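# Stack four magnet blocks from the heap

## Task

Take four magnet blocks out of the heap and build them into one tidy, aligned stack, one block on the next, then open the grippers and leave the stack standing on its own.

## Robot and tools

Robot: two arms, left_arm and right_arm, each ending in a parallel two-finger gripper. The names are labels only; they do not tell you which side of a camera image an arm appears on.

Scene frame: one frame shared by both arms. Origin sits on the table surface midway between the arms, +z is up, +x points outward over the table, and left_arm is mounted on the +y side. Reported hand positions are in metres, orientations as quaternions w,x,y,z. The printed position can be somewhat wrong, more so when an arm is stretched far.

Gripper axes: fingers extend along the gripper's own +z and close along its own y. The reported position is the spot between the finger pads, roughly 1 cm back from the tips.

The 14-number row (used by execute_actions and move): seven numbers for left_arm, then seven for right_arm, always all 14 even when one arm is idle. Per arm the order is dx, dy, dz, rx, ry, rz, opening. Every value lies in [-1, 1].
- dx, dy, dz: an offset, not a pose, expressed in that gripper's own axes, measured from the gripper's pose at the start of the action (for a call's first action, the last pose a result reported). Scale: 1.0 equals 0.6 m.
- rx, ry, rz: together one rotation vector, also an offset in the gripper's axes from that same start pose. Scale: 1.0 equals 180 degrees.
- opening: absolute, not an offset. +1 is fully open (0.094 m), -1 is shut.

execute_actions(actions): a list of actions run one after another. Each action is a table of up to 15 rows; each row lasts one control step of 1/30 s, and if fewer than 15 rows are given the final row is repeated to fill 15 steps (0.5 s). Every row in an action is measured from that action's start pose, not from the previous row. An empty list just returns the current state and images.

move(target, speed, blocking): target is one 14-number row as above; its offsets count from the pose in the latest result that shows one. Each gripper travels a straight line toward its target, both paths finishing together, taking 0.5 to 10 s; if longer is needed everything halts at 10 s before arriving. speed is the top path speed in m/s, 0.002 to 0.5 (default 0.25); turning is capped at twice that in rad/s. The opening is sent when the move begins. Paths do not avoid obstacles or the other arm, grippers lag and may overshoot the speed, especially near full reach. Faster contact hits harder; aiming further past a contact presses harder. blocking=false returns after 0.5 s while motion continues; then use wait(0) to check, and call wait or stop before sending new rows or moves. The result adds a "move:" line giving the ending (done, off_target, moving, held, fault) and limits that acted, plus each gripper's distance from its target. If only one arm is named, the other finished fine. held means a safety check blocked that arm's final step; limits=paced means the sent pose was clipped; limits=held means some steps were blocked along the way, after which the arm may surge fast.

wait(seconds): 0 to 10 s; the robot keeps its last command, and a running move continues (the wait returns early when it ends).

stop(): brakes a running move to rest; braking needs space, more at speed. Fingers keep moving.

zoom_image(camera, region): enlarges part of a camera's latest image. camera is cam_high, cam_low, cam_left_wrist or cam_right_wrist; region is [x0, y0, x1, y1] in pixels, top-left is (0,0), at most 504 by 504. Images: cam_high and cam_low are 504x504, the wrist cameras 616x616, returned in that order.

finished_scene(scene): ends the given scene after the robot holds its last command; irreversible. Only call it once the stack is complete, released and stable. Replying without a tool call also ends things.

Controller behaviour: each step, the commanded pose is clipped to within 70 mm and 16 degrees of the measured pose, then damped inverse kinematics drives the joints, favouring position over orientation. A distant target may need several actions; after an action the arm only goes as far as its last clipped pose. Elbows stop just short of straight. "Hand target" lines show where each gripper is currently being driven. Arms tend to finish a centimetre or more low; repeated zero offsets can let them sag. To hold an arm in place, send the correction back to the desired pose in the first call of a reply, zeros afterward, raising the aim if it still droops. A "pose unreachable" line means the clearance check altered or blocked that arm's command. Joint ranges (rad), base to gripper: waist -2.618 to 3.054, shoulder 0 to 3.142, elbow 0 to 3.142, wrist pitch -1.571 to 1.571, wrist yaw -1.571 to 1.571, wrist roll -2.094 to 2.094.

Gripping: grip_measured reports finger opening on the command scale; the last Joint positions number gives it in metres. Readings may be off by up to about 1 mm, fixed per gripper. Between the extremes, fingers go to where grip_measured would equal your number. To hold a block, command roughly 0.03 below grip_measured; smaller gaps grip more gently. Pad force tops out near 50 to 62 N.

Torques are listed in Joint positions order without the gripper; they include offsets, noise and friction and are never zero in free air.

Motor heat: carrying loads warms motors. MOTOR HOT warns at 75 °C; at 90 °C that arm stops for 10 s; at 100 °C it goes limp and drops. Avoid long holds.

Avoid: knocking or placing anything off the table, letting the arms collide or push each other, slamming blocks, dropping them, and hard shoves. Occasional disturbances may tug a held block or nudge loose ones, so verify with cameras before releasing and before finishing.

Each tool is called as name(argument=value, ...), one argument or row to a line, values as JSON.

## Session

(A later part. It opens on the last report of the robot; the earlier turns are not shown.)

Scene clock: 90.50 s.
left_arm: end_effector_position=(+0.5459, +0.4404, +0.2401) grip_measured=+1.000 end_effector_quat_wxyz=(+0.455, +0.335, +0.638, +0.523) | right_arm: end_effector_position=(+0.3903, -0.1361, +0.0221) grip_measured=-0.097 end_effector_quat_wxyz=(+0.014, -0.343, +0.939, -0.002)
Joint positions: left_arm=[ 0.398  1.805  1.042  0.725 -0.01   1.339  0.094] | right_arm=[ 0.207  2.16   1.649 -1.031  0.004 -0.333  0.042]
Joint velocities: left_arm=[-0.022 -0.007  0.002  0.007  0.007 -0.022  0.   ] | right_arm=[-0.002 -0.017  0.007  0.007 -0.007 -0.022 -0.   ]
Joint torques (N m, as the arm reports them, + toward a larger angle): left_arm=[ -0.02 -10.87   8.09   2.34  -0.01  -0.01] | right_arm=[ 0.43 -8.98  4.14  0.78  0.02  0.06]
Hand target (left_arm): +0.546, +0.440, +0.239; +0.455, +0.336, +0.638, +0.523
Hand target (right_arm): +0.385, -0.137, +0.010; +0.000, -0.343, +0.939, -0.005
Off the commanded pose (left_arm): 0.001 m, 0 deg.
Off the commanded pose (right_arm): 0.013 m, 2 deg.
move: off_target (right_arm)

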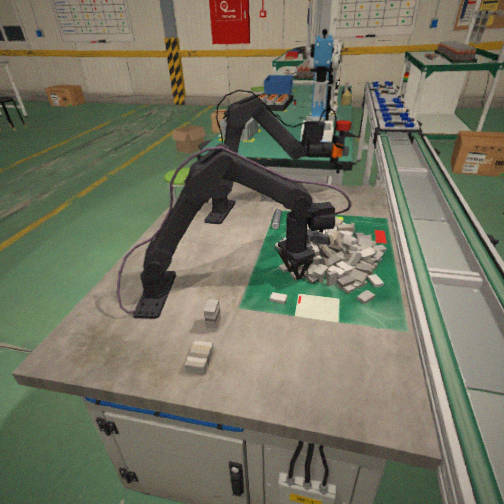

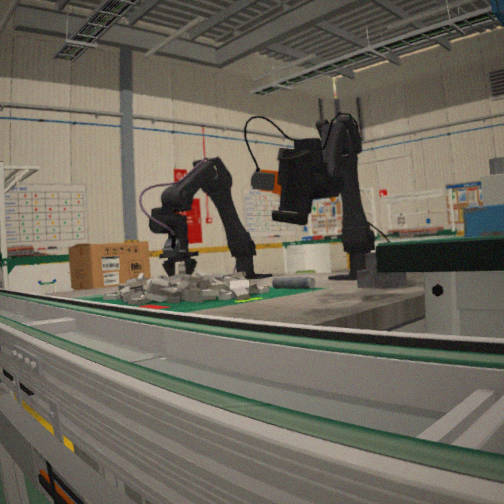

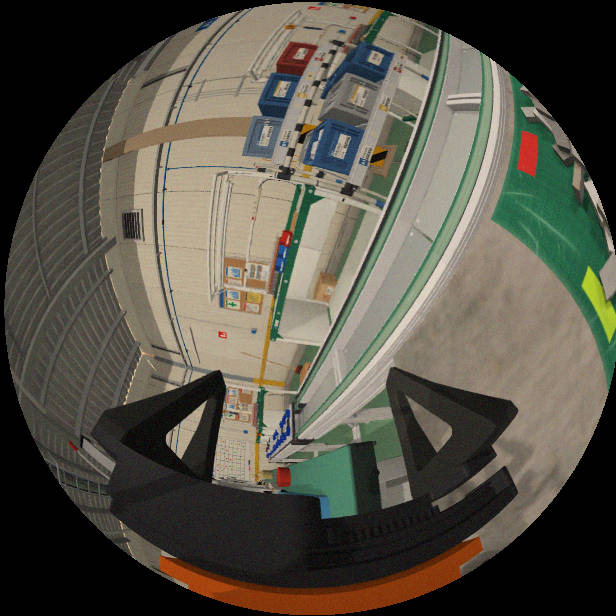

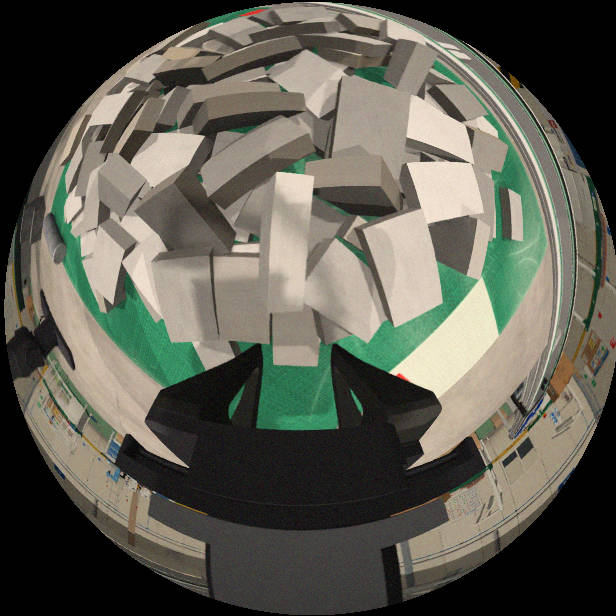

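execute_actions(
  actions=[
    [[0,0,0,0,0,0,1,0.008,0.003,0.032,0,0.006,0,-0.2]],
  ],
)

zoom_image(
  camera="cam_right_wrist",
  region=[190, 240, 410, 440],
)

Scene clock: 91.93 s.
left_arm: end_effector_position=(+0.5459, +0.4404, +0.2407) grip_measured=+1.000 end_effector_quat_wxyz=(+0.456, +0.335, +0.637, +0.524) | right_arm: end_effector_position=(+0.3899, -0.1362, +0.0131) grip_measured=-0.198 end_effector_quat_wxyz=(+0.015, -0.343, +0.939, -0.002)
Joint positions: left_arm=[ 0.398  1.805  1.042  0.728 -0.01   1.339  0.094] | right_arm=[ 0.207  2.168  1.623 -0.997  0.004 -0.333  0.038]
Joint velocities: left_arm=[-0.007 -0.027  0.007  0.022 -0.037 -0.007  0.   ] | right_arm=[-0.007 -0.007 -0.007  0.007  0.007 -0.022 -0.001]
Joint torques (N m, as the arm reports them, + toward a larger angle): left_arm=[ -0.02 -10.87   8.08   2.34  -0.01   0.  ] | right_arm=[ 0.2  -9.23  3.95  0.76  0.05  0.02]
Hand target (left_arm): +0.546, +0.440, +0.240; +0.455, +0.335, +0.638, +0.523
Hand target (right_arm): +0.386, -0.138, +0.003; +0.005, -0.343, +0.939, -0.005
Off the commanded pose (left_arm): 0.001 m, 0 deg.
Off the commanded pose (right_arm): 0.011 m, 1 deg.

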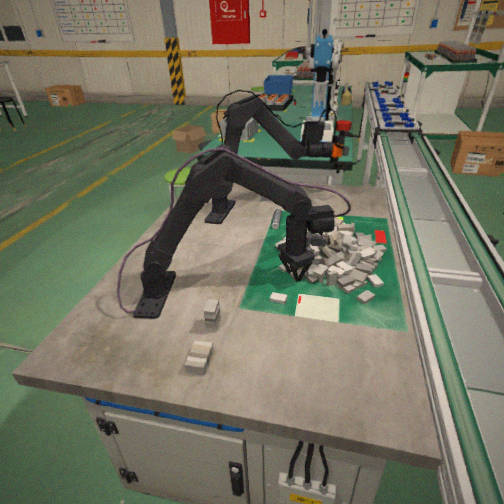

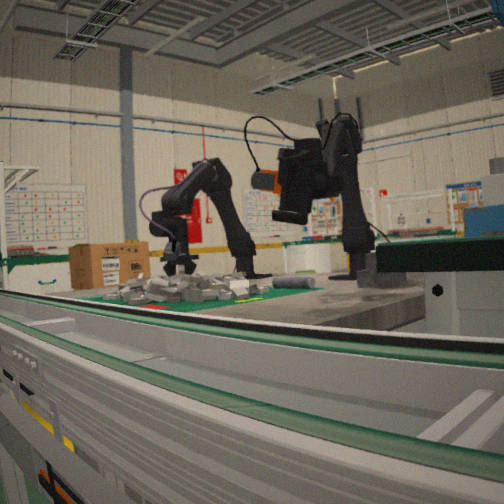

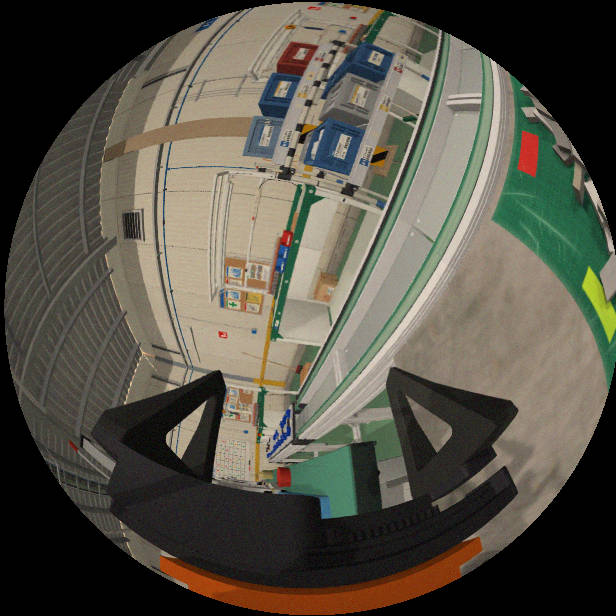

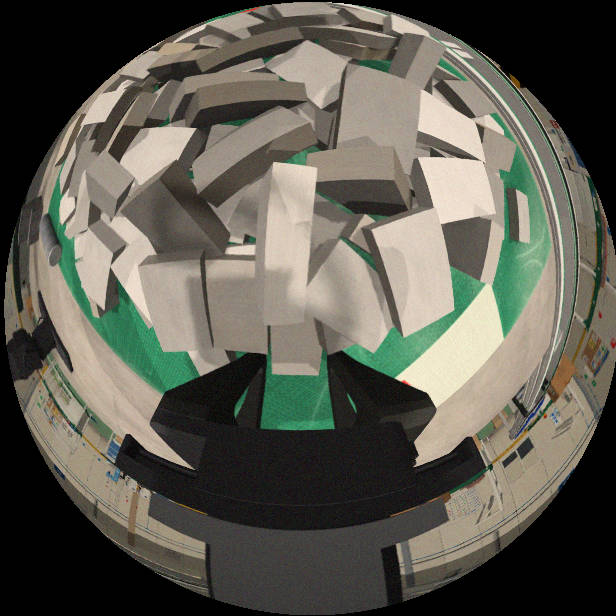

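Region (190, 240, 410, 440) of cam_right_wrist's 616x616 image, scaled by 2.291, with more detail than that image has; it fills the top 458 rows of this view, and the rest is white.

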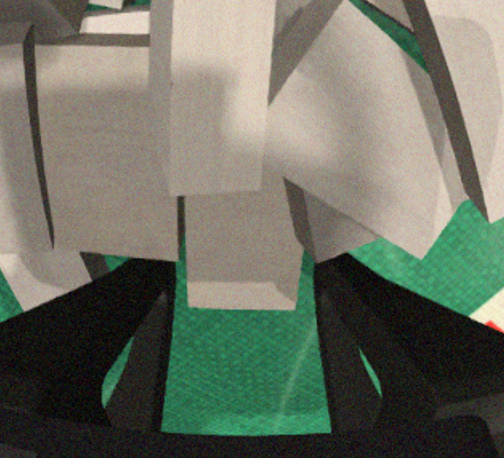

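Close to about 27 mm.

execute_actions(
  actions=[
    [[0,0,0,0,0,0,1,0,0,0.005,0,0,0,-0.25],[0,0,0,0,0,0,1,0,0,0.005,0,0,0,-0.3],[0,0,0,0,0,0,1,0,0,0.005,0,0,0,-0.34],[0,0,0,0,0,0,1,0,0,0.005,0,0,0,-0.37],[0,0,0,0,0,0,1,0,0,0.005,0,0,0,-0.40],[0,0,0,0,0,0,1,0,0,0.005,0,0,0,-0.42],[0,0,0,0,0,0,1,0,0,0.005,0,0,0,-0.44],[0,0,0,0,0,0,1,0,0,0.005,0,0,0,-0.46],[0,0,0,0,0,0,1,0,0,0.005,0,0,0,-0.48],[0,0,0,0,0,0,1,0,0,0.005,0,0,0,-0.50]],
  ],
)

Scene clock: 93.60 s.
left_arm: end_effector_position=(+0.5460, +0.4404, +0.2413) grip_measured=+1.000 end_effector_quat_wxyz=(+0.456, +0.334, +0.636, +0.525) | right_arm: end_effector_position=(+0.3901, -0.1361, +0.0131) grip_measured=-0.434 end_effector_quat_wxyz=(+0.015, -0.343, +0.939, -0.002)
Joint positions: left_arm=[ 0.398  1.805  1.042  0.73  -0.01   1.339  0.094] | right_arm=[ 0.207  2.168  1.623 -0.996  0.004 -0.333  0.027]
Joint velocities: left_arm=[-0.007  0.012 -0.012  0.037 -0.022 -0.007  0.   ] | right_arm=[ 0.002  0.007 -0.022 -0.037 -0.007  0.007 -0.001]
Joint torques (N m, as the arm reports them, + toward a larger angle): left_arm=[ -0.02 -10.87   8.1    2.34  -0.01   0.  ] | right_arm=[-0.04 -9.93  5.15  0.75  0.   -0.01]
Hand target (left_arm): +0.546, +0.440, +0.241; +0.456, +0.335, +0.637, +0.524
Hand target (right_arm): +0.390, -0.136, +0.010; +0.015, -0.343, +0.939, -0.002
Off the commanded pose (left_arm): 0.001 m, 0 deg.
Off the commanded pose (right_arm): 0.003 m, 0 deg.

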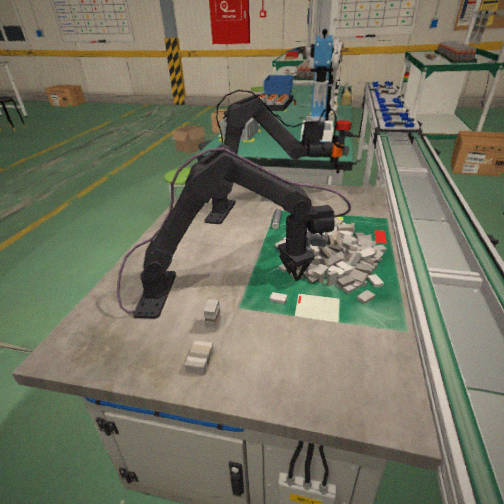

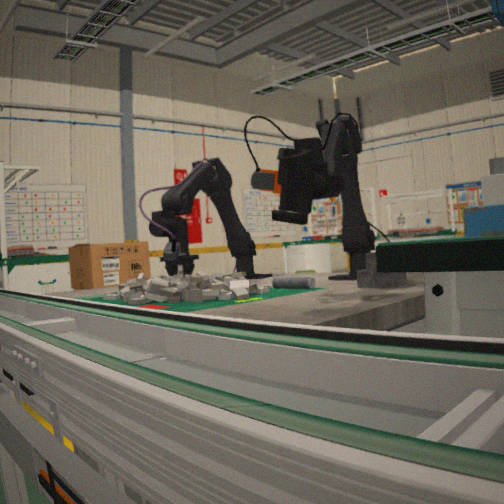

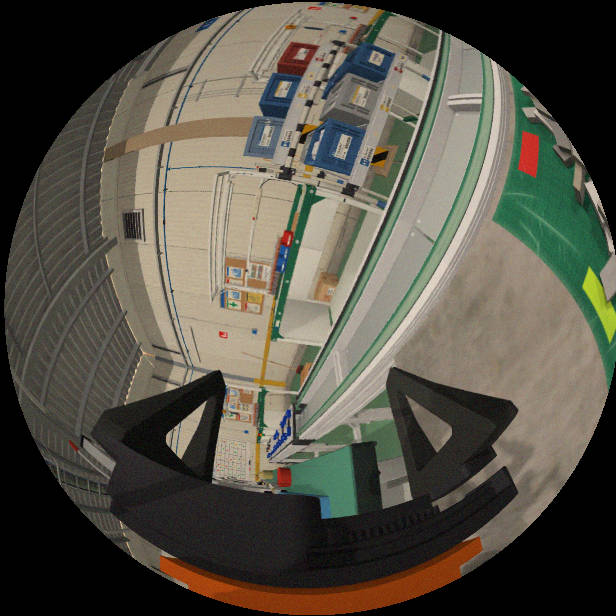

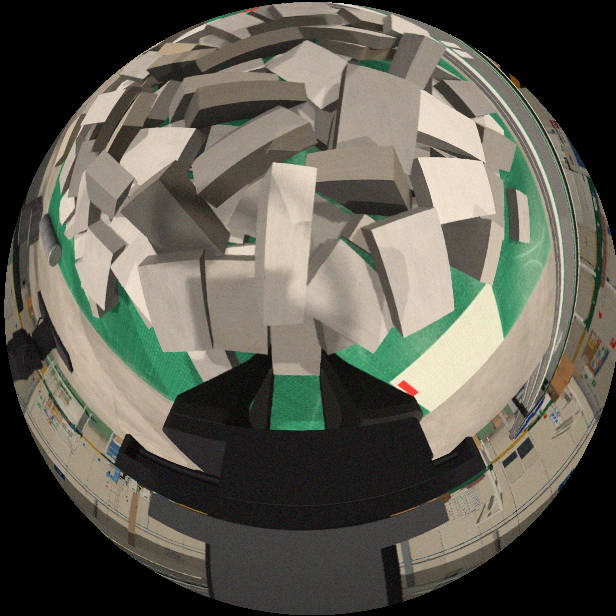

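move(
  target=[0,0,0,0,0,0,1,0.075,0,-0.012,0,0,0.0,-0.47],
  speed=0.06,
)

zoom_image(
  camera="cam_right_wrist",
  region=[160, 180, 440, 440],
)

Scene clock: 95.47 s.
left_arm: end_effector_position=(+0.5460, +0.4404, +0.2419) grip_measured=+1.000 end_effector_quat_wxyz=(+0.457, +0.334, +0.635, +0.525) | right_arm: end_effector_position=(+0.3554, -0.1623, +0.0155) grip_measured=-0.434 end_effector_quat_wxyz=(+0.006, -0.341, +0.940, -0.002)
Joint positions: left_arm=[ 0.398  1.805  1.042  0.733 -0.01   1.339  0.094] | right_arm=[ 0.175  2.029  1.418 -0.947  0.004 -0.362  0.027]
Joint velocities: left_arm=[-0.007 -0.012  0.007  0.022 -0.007  0.007  0.   ] | right_arm=[-0.002  0.007 -0.022 -0.066 -0.007 -0.022  0.001]
Joint torques (N m, as the arm reports them, + toward a larger angle): left_arm=[ -0.02 -10.86   8.1    2.34  -0.01   0.  ] | right_arm=[ -0.84 -10.76   3.96   0.67  -0.01  -0.04]
Hand target (left_arm): +0.546, +0.440, +0.241; +0.456, +0.334, +0.636, +0.525
Hand target (right_arm): +0.355, -0.165, +0.019; +0.015, -0.343, +0.939, -0.002
Off the commanded pose (left_arm): 0.001 m, 0 deg.
Off the commanded pose (right_arm): 0.005 m, 1 deg.
move: done

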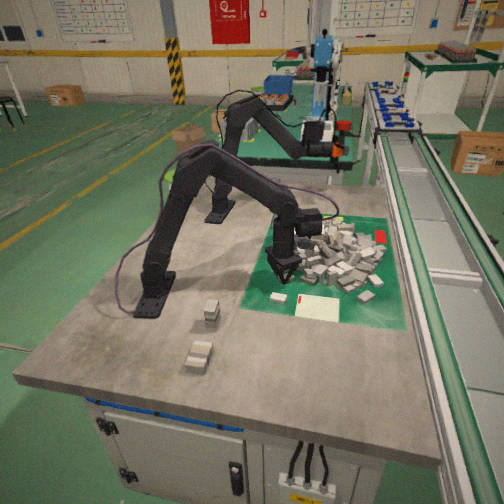

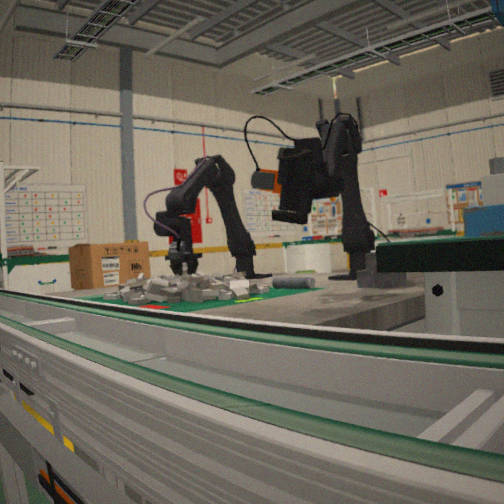

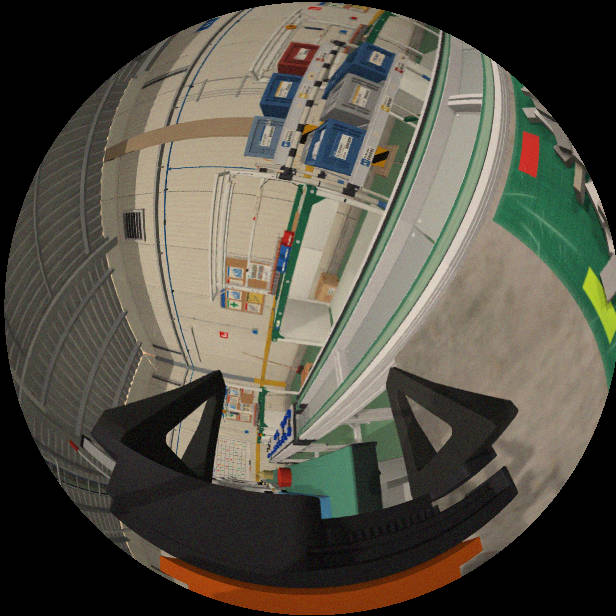

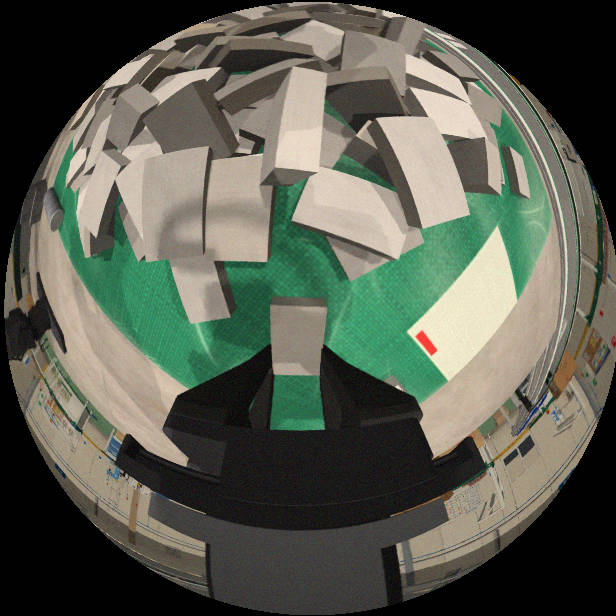

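Region (160, 180, 440, 440) of cam_right_wrist's 616x616 image, scaled by 1.800, with more detail than that image has; it fills the top 468 rows of this view, and the rest is white.

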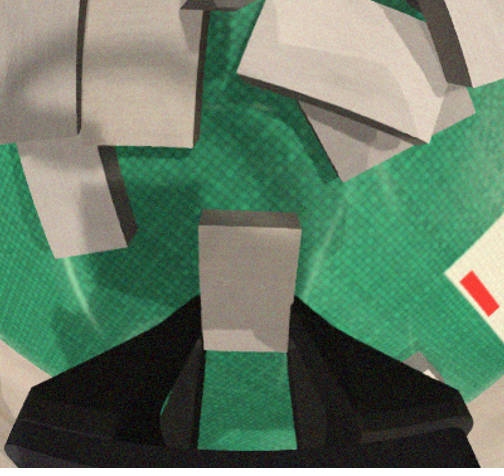

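move(
  target=[0,0,0,0,0,0,1,0,0,-0.075,0,0.004,0.2606,-0.47],
  speed=0.3,
)

move(
  target=[0,0,0,0,0,0,1,0.008,-0.144,0,0,0,0,-0.47],
  speed=0.15,
)

zoom_image(
  camera="cam_right_wrist",
  region=[190, 220, 410, 420],
)

Scene clock: 100.37 s.
left_arm: end_effector_position=(+0.5460, +0.4404, +0.2426) grip_measured=+1.000 end_effector_quat_wxyz=(+0.458, +0.334, +0.635, +0.526) | right_arm: end_effector_position=(+0.3474, -0.1651, +0.0451) grip_measured=-0.435 end_effector_quat_wxyz=(-0.018, +0.054, +0.998, -0.009)
Joint positions: left_arm=[ 0.398  1.805  1.042  0.735 -0.01   1.339  0.094] | right_arm=[ 0.175  2.011  1.514 -1.114  0.004  0.443  0.027]
Joint velocities: left_arm=[-0.002  0.027 -0.012  0.007 -0.007  0.081  0.   ] | right_arm=[ 0.012  0.002  0.002 -0.007 -0.051  0.037 -0.001]
Joint torques (N m, as the arm reports them, + toward a larger angle): left_arm=[ -0.01 -10.87   8.1    2.34  -0.01   0.  ] | right_arm=[ -0.1  -10.66   7.69   0.36  -0.03   0.07]
Hand target (left_arm): +0.546, +0.440, +0.242; +0.457, +0.334, +0.635, +0.525
Hand target (right_arm): +0.355, -0.163, +0.060; +0.001, +0.061, +0.998, -0.002
Off the commanded pose (left_arm): 0.001 m, 0 deg.
Off the commanded pose (right_arm): 0.017 m, 2 deg.
move: off_target (right_arm)

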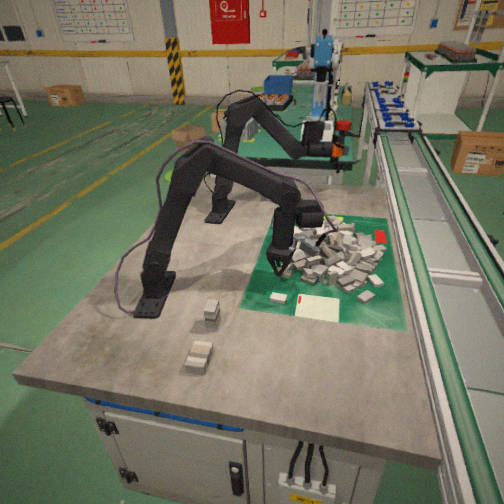

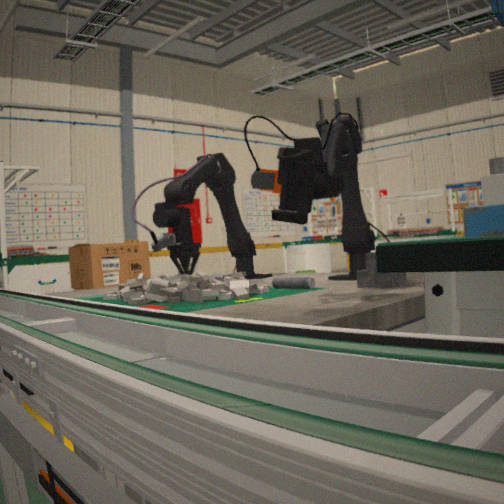

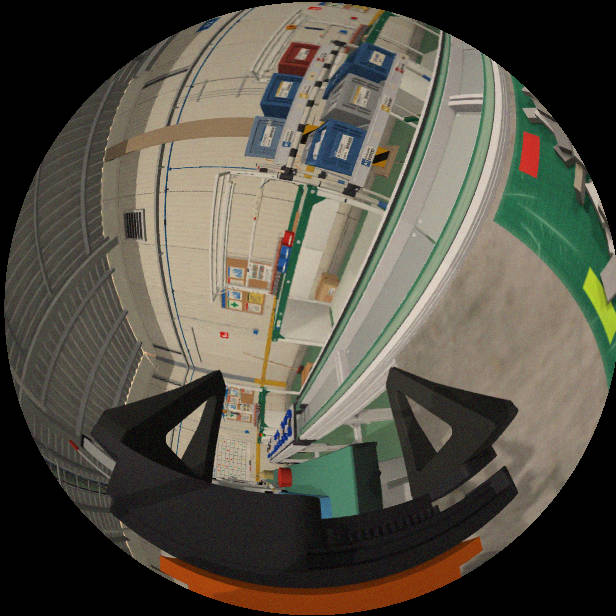

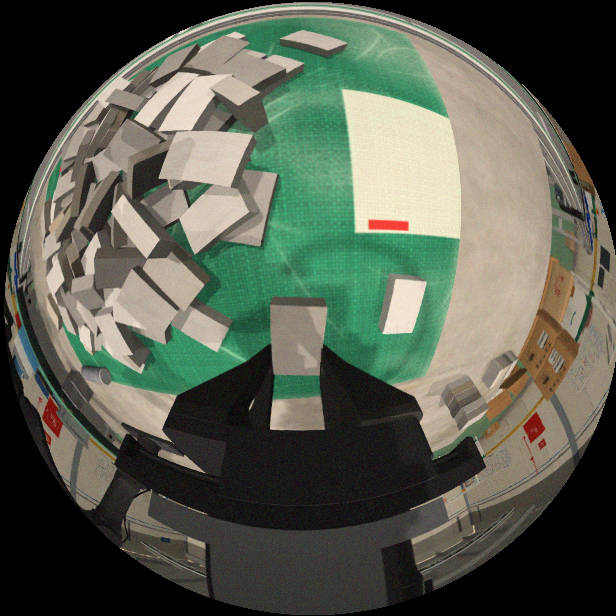

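Scene clock: 101.47 s.
left_arm: end_effector_position=(+0.5460, +0.4404, +0.2431) grip_measured=+1.000 end_effector_quat_wxyz=(+0.458, +0.333, +0.634, +0.527) | right_arm: end_effector_position=(+0.3352, -0.2492, +0.0440) grip_measured=-0.435 end_effector_quat_wxyz=(-0.026, +0.060, +0.998, -0.009)
Joint positions: left_arm=[ 0.398  1.805  1.042  0.738 -0.01   1.339  0.094] | right_arm=[-0.05   1.913  1.37  -1.082  0.009  0.231  0.027]
Joint velocities: left_arm=[-0.017  0.017 -0.017 -0.022  0.007  0.037  0.   ] | right_arm=[ 0.002  0.002 -0.007 -0.037  0.007  0.007  0.001]
Joint torques (N m, as the arm reports them, + toward a larger angle): left_arm=[ -0.03 -10.86   8.09   2.34  -0.01   0.  ] | right_arm=[ 0.01 -9.98  3.96  0.53  0.02 -0.08]
Hand target (left_arm): +0.546, +0.440, +0.243; +0.458, +0.334, +0.635, +0.526
Hand target (right_arm): +0.334, -0.251, +0.047; -0.018, +0.054, +0.998, -0.011
Off the commanded pose (left_arm): 0.001 m, 0 deg.
Off the commanded pose (right_arm): 0.004 m, 1 deg.
move: done

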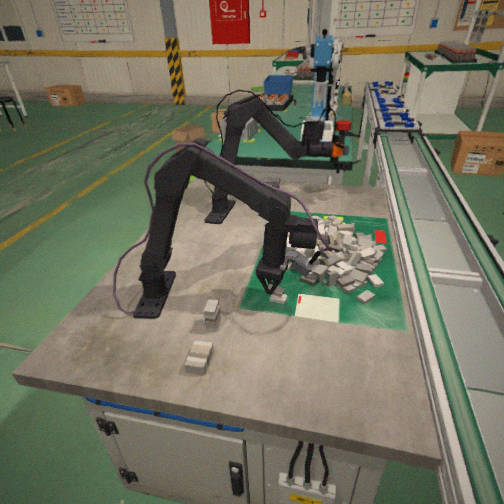

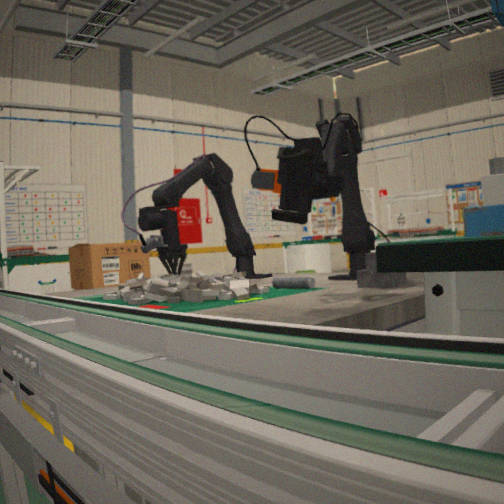

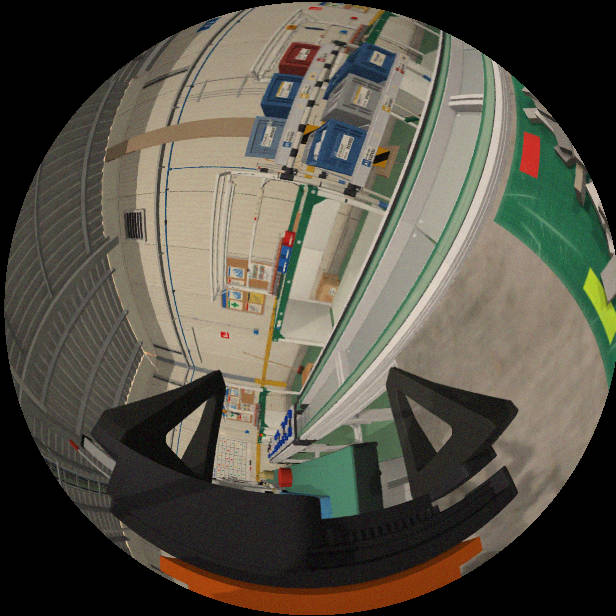

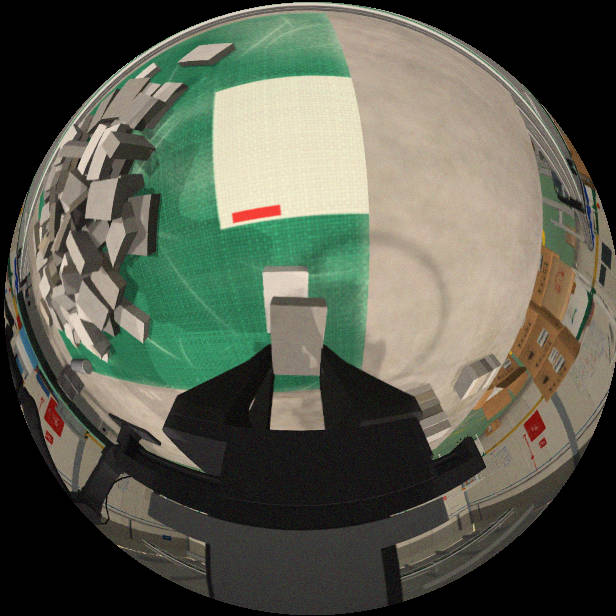

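Region (190, 220, 410, 420) of cam_right_wrist's 616x616 image, scaled by 2.291, with more detail than that image has; it fills the top 458 rows of this view, and the rest is white.

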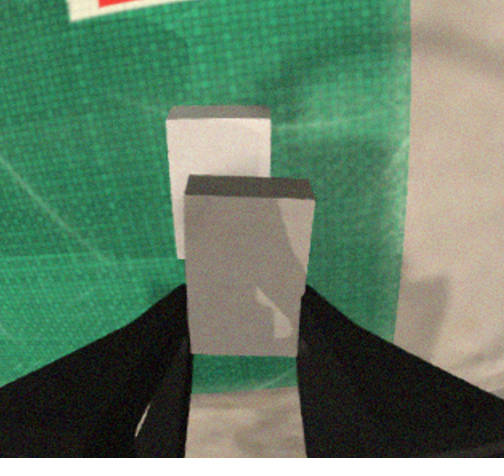

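move(
  target=[0,0,0,0,0,0,1,-0.003,0.021,0.005,-0.006,-0.0166,-0.011,-0.47],
  speed=0.1,
)

zoom_image(
  camera="cam_right_wrist",
  region=[190, 220, 410, 420],
)

Scene clock: 107.30 s.
left_arm: end_effector_position=(+0.5460, +0.4404, +0.2438) grip_measured=+1.000 end_effector_quat_wxyz=(+0.459, +0.333, +0.633, +0.527) | right_arm: end_effector_position=(+0.3397, -0.2407, +0.0358) grip_measured=-0.435 end_effector_quat_wxyz=(-0.010, +0.047, +0.999, -0.006)
Joint positions: left_arm=[ 0.398  1.805  1.042  0.74  -0.01   1.339  0.094] | right_arm=[-0.027  1.913  1.337 -1.016  0.009  0.228  0.027]
Joint velocities: left_arm=[-0.007 -0.012  0.002 -0.051  0.066 -0.037  0.   ] | right_arm=[ 0.007  0.002  0.012  0.022 -0.007  0.051  0.   ]
Joint torques (N m, as the arm reports them, + toward a larger angle): left_arm=[ -0.02 -10.87   8.09   2.35  -0.01   0.  ] | right_arm=[  0.75 -10.29   4.1    0.65  -0.1    0.02]
Hand target (left_arm): +0.546, +0.440, +0.243; +0.458, +0.333, +0.634, +0.527
Hand target (right_arm): +0.338, -0.237, +0.041; +0.000, +0.043, +0.999, -0.000
Off the commanded pose (left_arm): 0.001 m, 0 deg.
Off the commanded pose (right_arm): 0.006 m, 1 deg.
move: done

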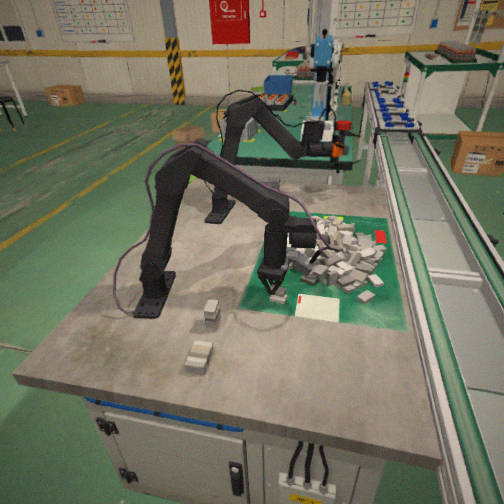

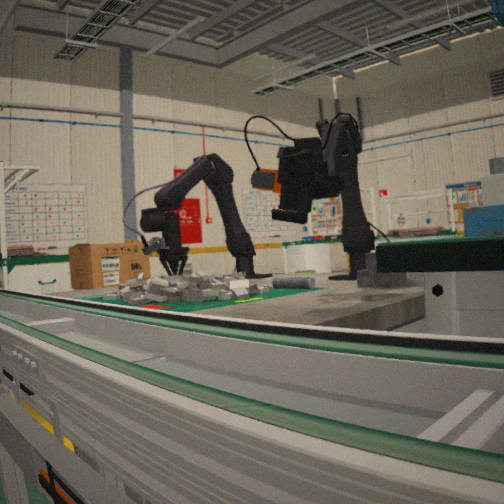

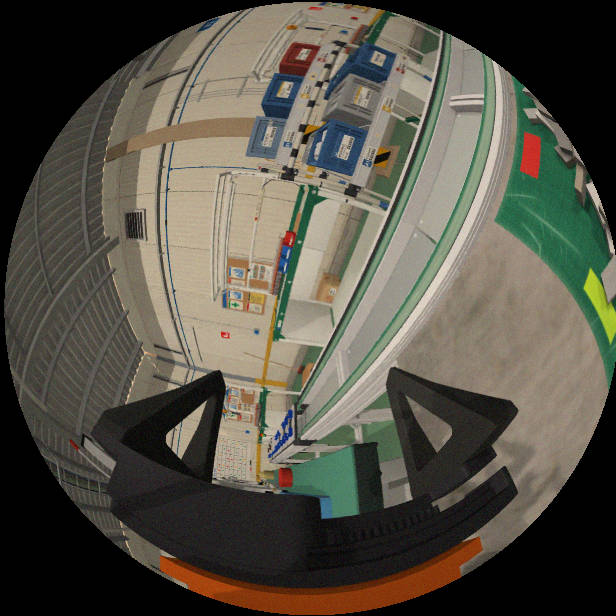

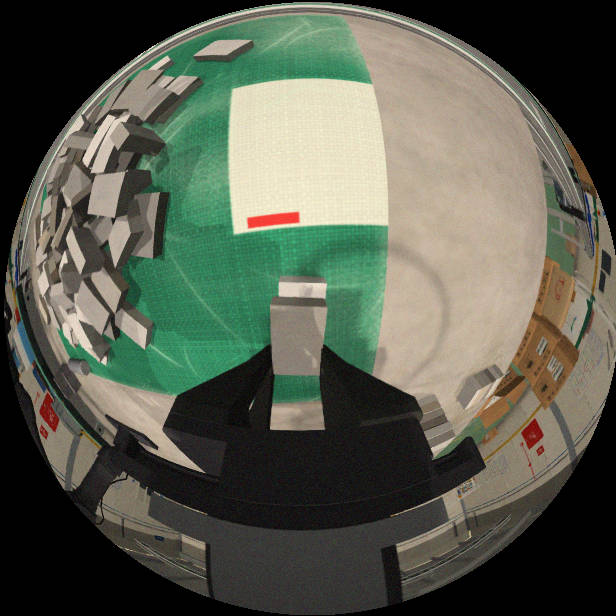

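Region (190, 220, 410, 420) of cam_right_wrist's 616x616 image, scaled by 2.291, with more detail than that image has; it fills the top 458 rows of this view, and the rest is white.

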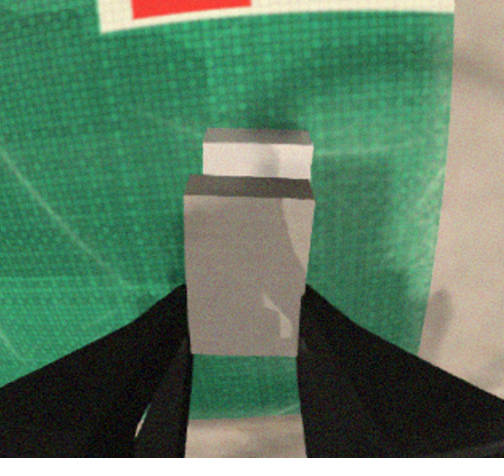

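move(
  target=[0,0,0,0,0,0,1,0.002,-0.008,0.024,0,-0.004,0,-0.47],
  speed=0.04,
)

zoom_image(
  camera="cam_right_wrist",
  region=[190, 220, 410, 420],
)

zoom_image(
  camera="cam_high",
  region=[240, 260, 320, 320],
)

Scene clock: 110.47 s.
left_arm: end_effector_position=(+0.5460, +0.4404, +0.2444) grip_measured=+1.000 end_effector_quat_wxyz=(+0.459, +0.332, +0.632, +0.528) | right_arm: end_effector_position=(+0.3401, -0.2407, +0.0253) grip_measured=-0.435 end_effector_quat_wxyz=(-0.001, +0.046, +0.999, -0.005)
Joint positions: left_arm=[ 0.398  1.805  1.042  0.743 -0.01   1.339  0.094] | right_arm=[-0.027  1.913  1.293 -0.955  0.009  0.226  0.027]
Joint velocities: left_arm=[-0.012  0.007  0.002  0.051 -0.007 -0.095  0.   ] | right_arm=[ 0.012 -0.012  0.002  0.022 -0.022  0.007 -0.001]
Joint torques (N m, as the arm reports them, + toward a larger angle): left_arm=[ -0.02 -10.85   8.09   2.34  -0.01   0.  ] | right_arm=[-1.18 -8.15  4.1   0.68  0.02 -0.07]
Hand target (left_arm): +0.546, +0.440, +0.244; +0.459, +0.333, +0.633, +0.527
Hand target (right_arm): +0.338, -0.245, +0.022; -0.004, +0.047, +0.999, -0.007
Off the commanded pose (left_arm): 0.001 m, 0 deg.
Off the commanded pose (right_arm): 0.007 m, 0 deg.
move: done

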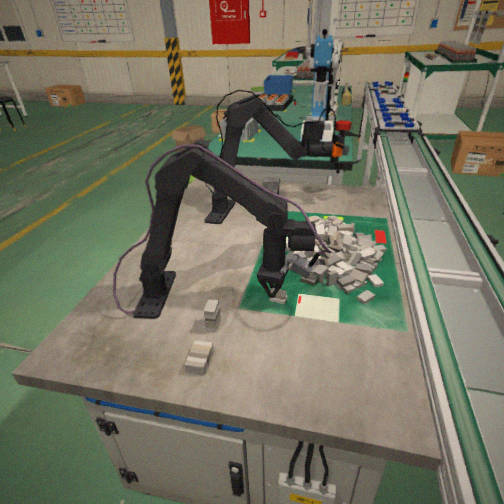

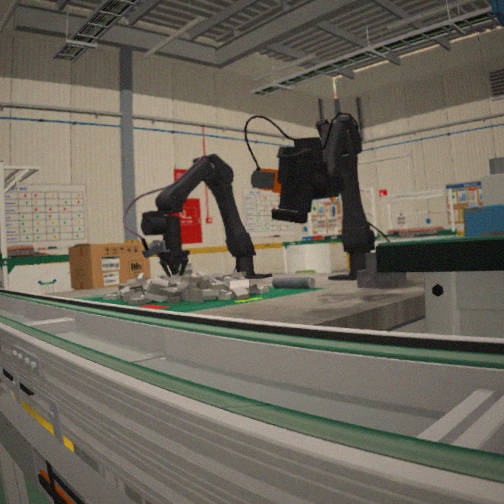

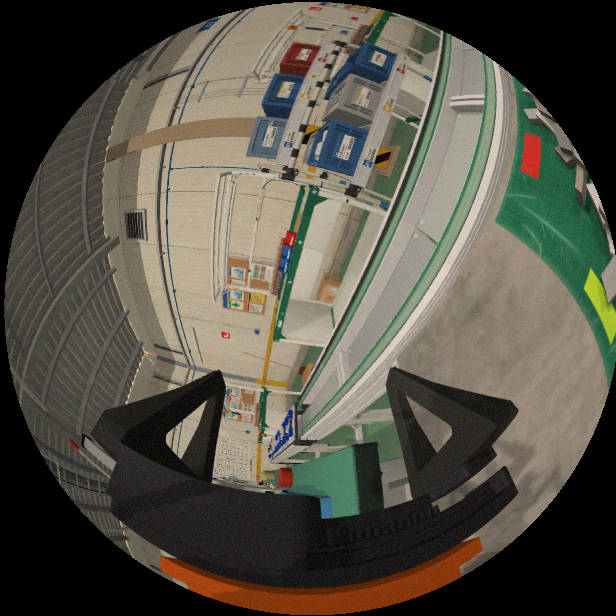

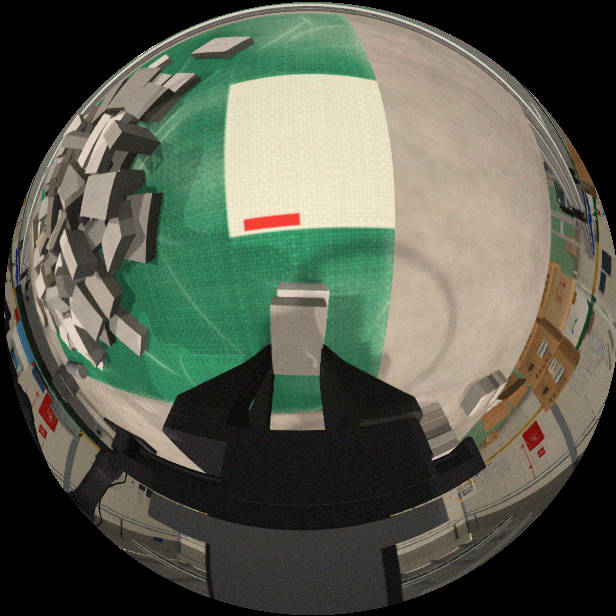

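Region (190, 220, 410, 420) of cam_right_wrist's 616x616 image, scaled by 2.291, with more detail than that image has; it fills the top 458 rows of this view, and the rest is white.

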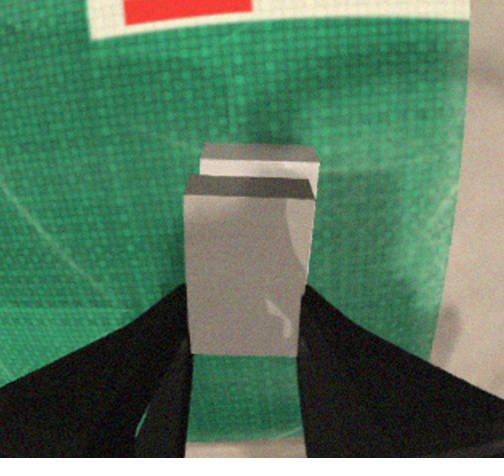

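Region (240, 260, 320, 320) of cam_high's 504x504 image, scaled by 6.300, with more detail than that image has; it fills the top 378 rows of this view, and the rest is white.

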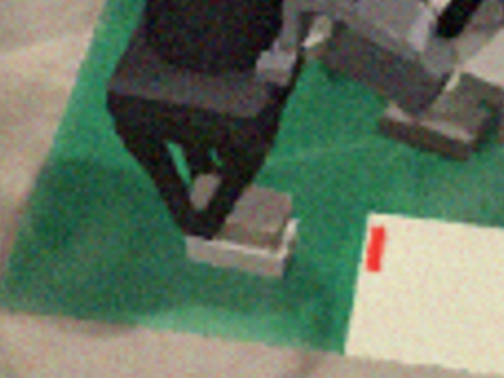

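execute_actions(
  actions=[
    [[0,0,0,0,0,0,1,-0.006,-0.0074,0,0.008,-0.005,0,-0.47]],
  ],
)

zoom_image(
  camera="cam_right_wrist",
  region=[190, 220, 410, 420],
)

Scene clock: 112.43 s.
left_arm: end_effector_position=(+0.5460, +0.4404, +0.2449) grip_measured=+1.000 end_effector_quat_wxyz=(+0.460, +0.332, +0.632, +0.529) | right_arm: end_effector_position=(+0.3407, -0.2431, +0.0254) grip_measured=-0.435 end_effector_quat_wxyz=(+0.000, +0.046, +0.999, -0.011)
Joint positions: left_arm=[ 0.398  1.805  1.042  0.745 -0.01   1.339  0.094] | right_arm=[-0.027  1.913  1.293 -0.954  0.022  0.226  0.027]
Joint velocities: left_arm=[-0.007 -0.002 -0.022 -0.022 -0.007  0.007  0.   ] | right_arm=[ 0.012  0.007  0.007 -0.037 -0.022  0.022 -0.001]
Joint torques (N m, as the arm reports them, + toward a larger angle): left_arm=[ -0.02 -10.86   8.09   2.34   0.     0.  ] | right_arm=[ 0.03 -8.15  5.34  0.66  0.11  0.02]
Hand target (left_arm): +0.546, +0.440, +0.244; +0.459, +0.332, +0.632, +0.528
Hand target (right_arm): +0.343, -0.245, +0.025; +0.006, +0.046, +0.999, -0.017
Off the commanded pose (left_arm): 0.001 m, 0 deg.
Off the commanded pose (right_arm): 0.003 m, 1 deg.

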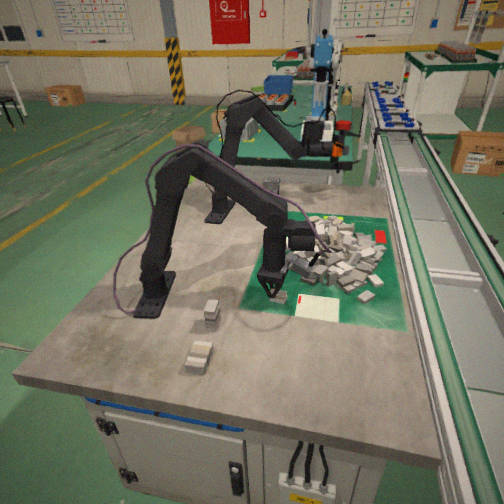

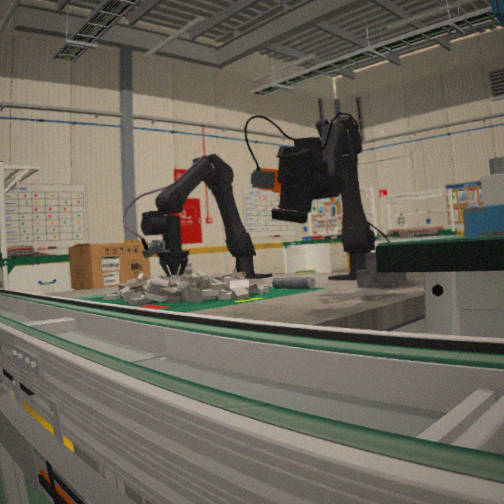

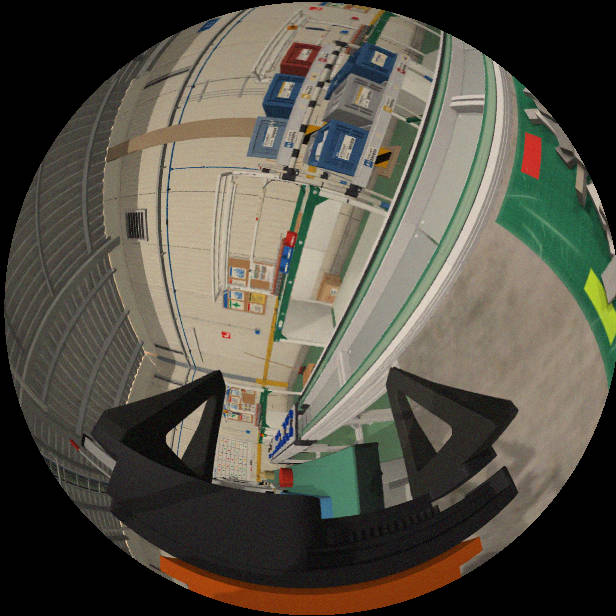

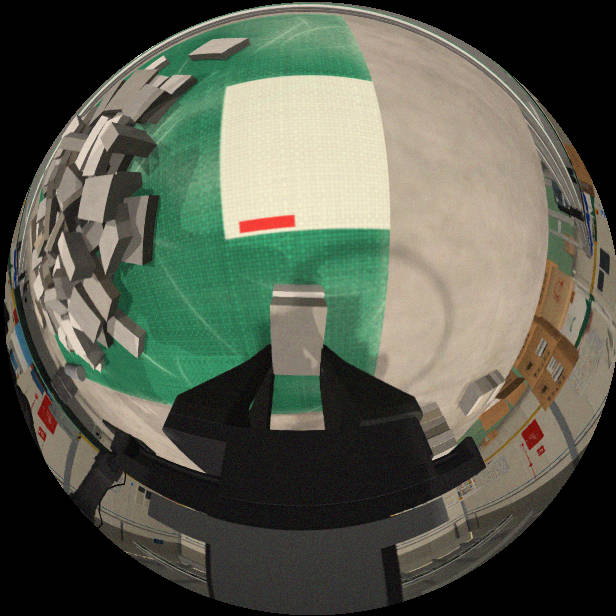

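Region (190, 220, 410, 420) of cam_right_wrist's 616x616 image, scaled by 2.291, with more detail than that image has; it fills the top 458 rows of this view, and the rest is white.

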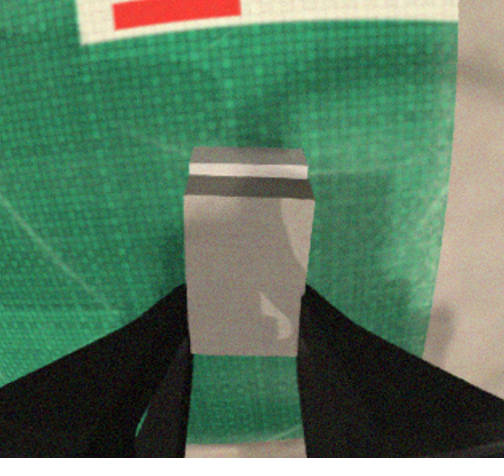

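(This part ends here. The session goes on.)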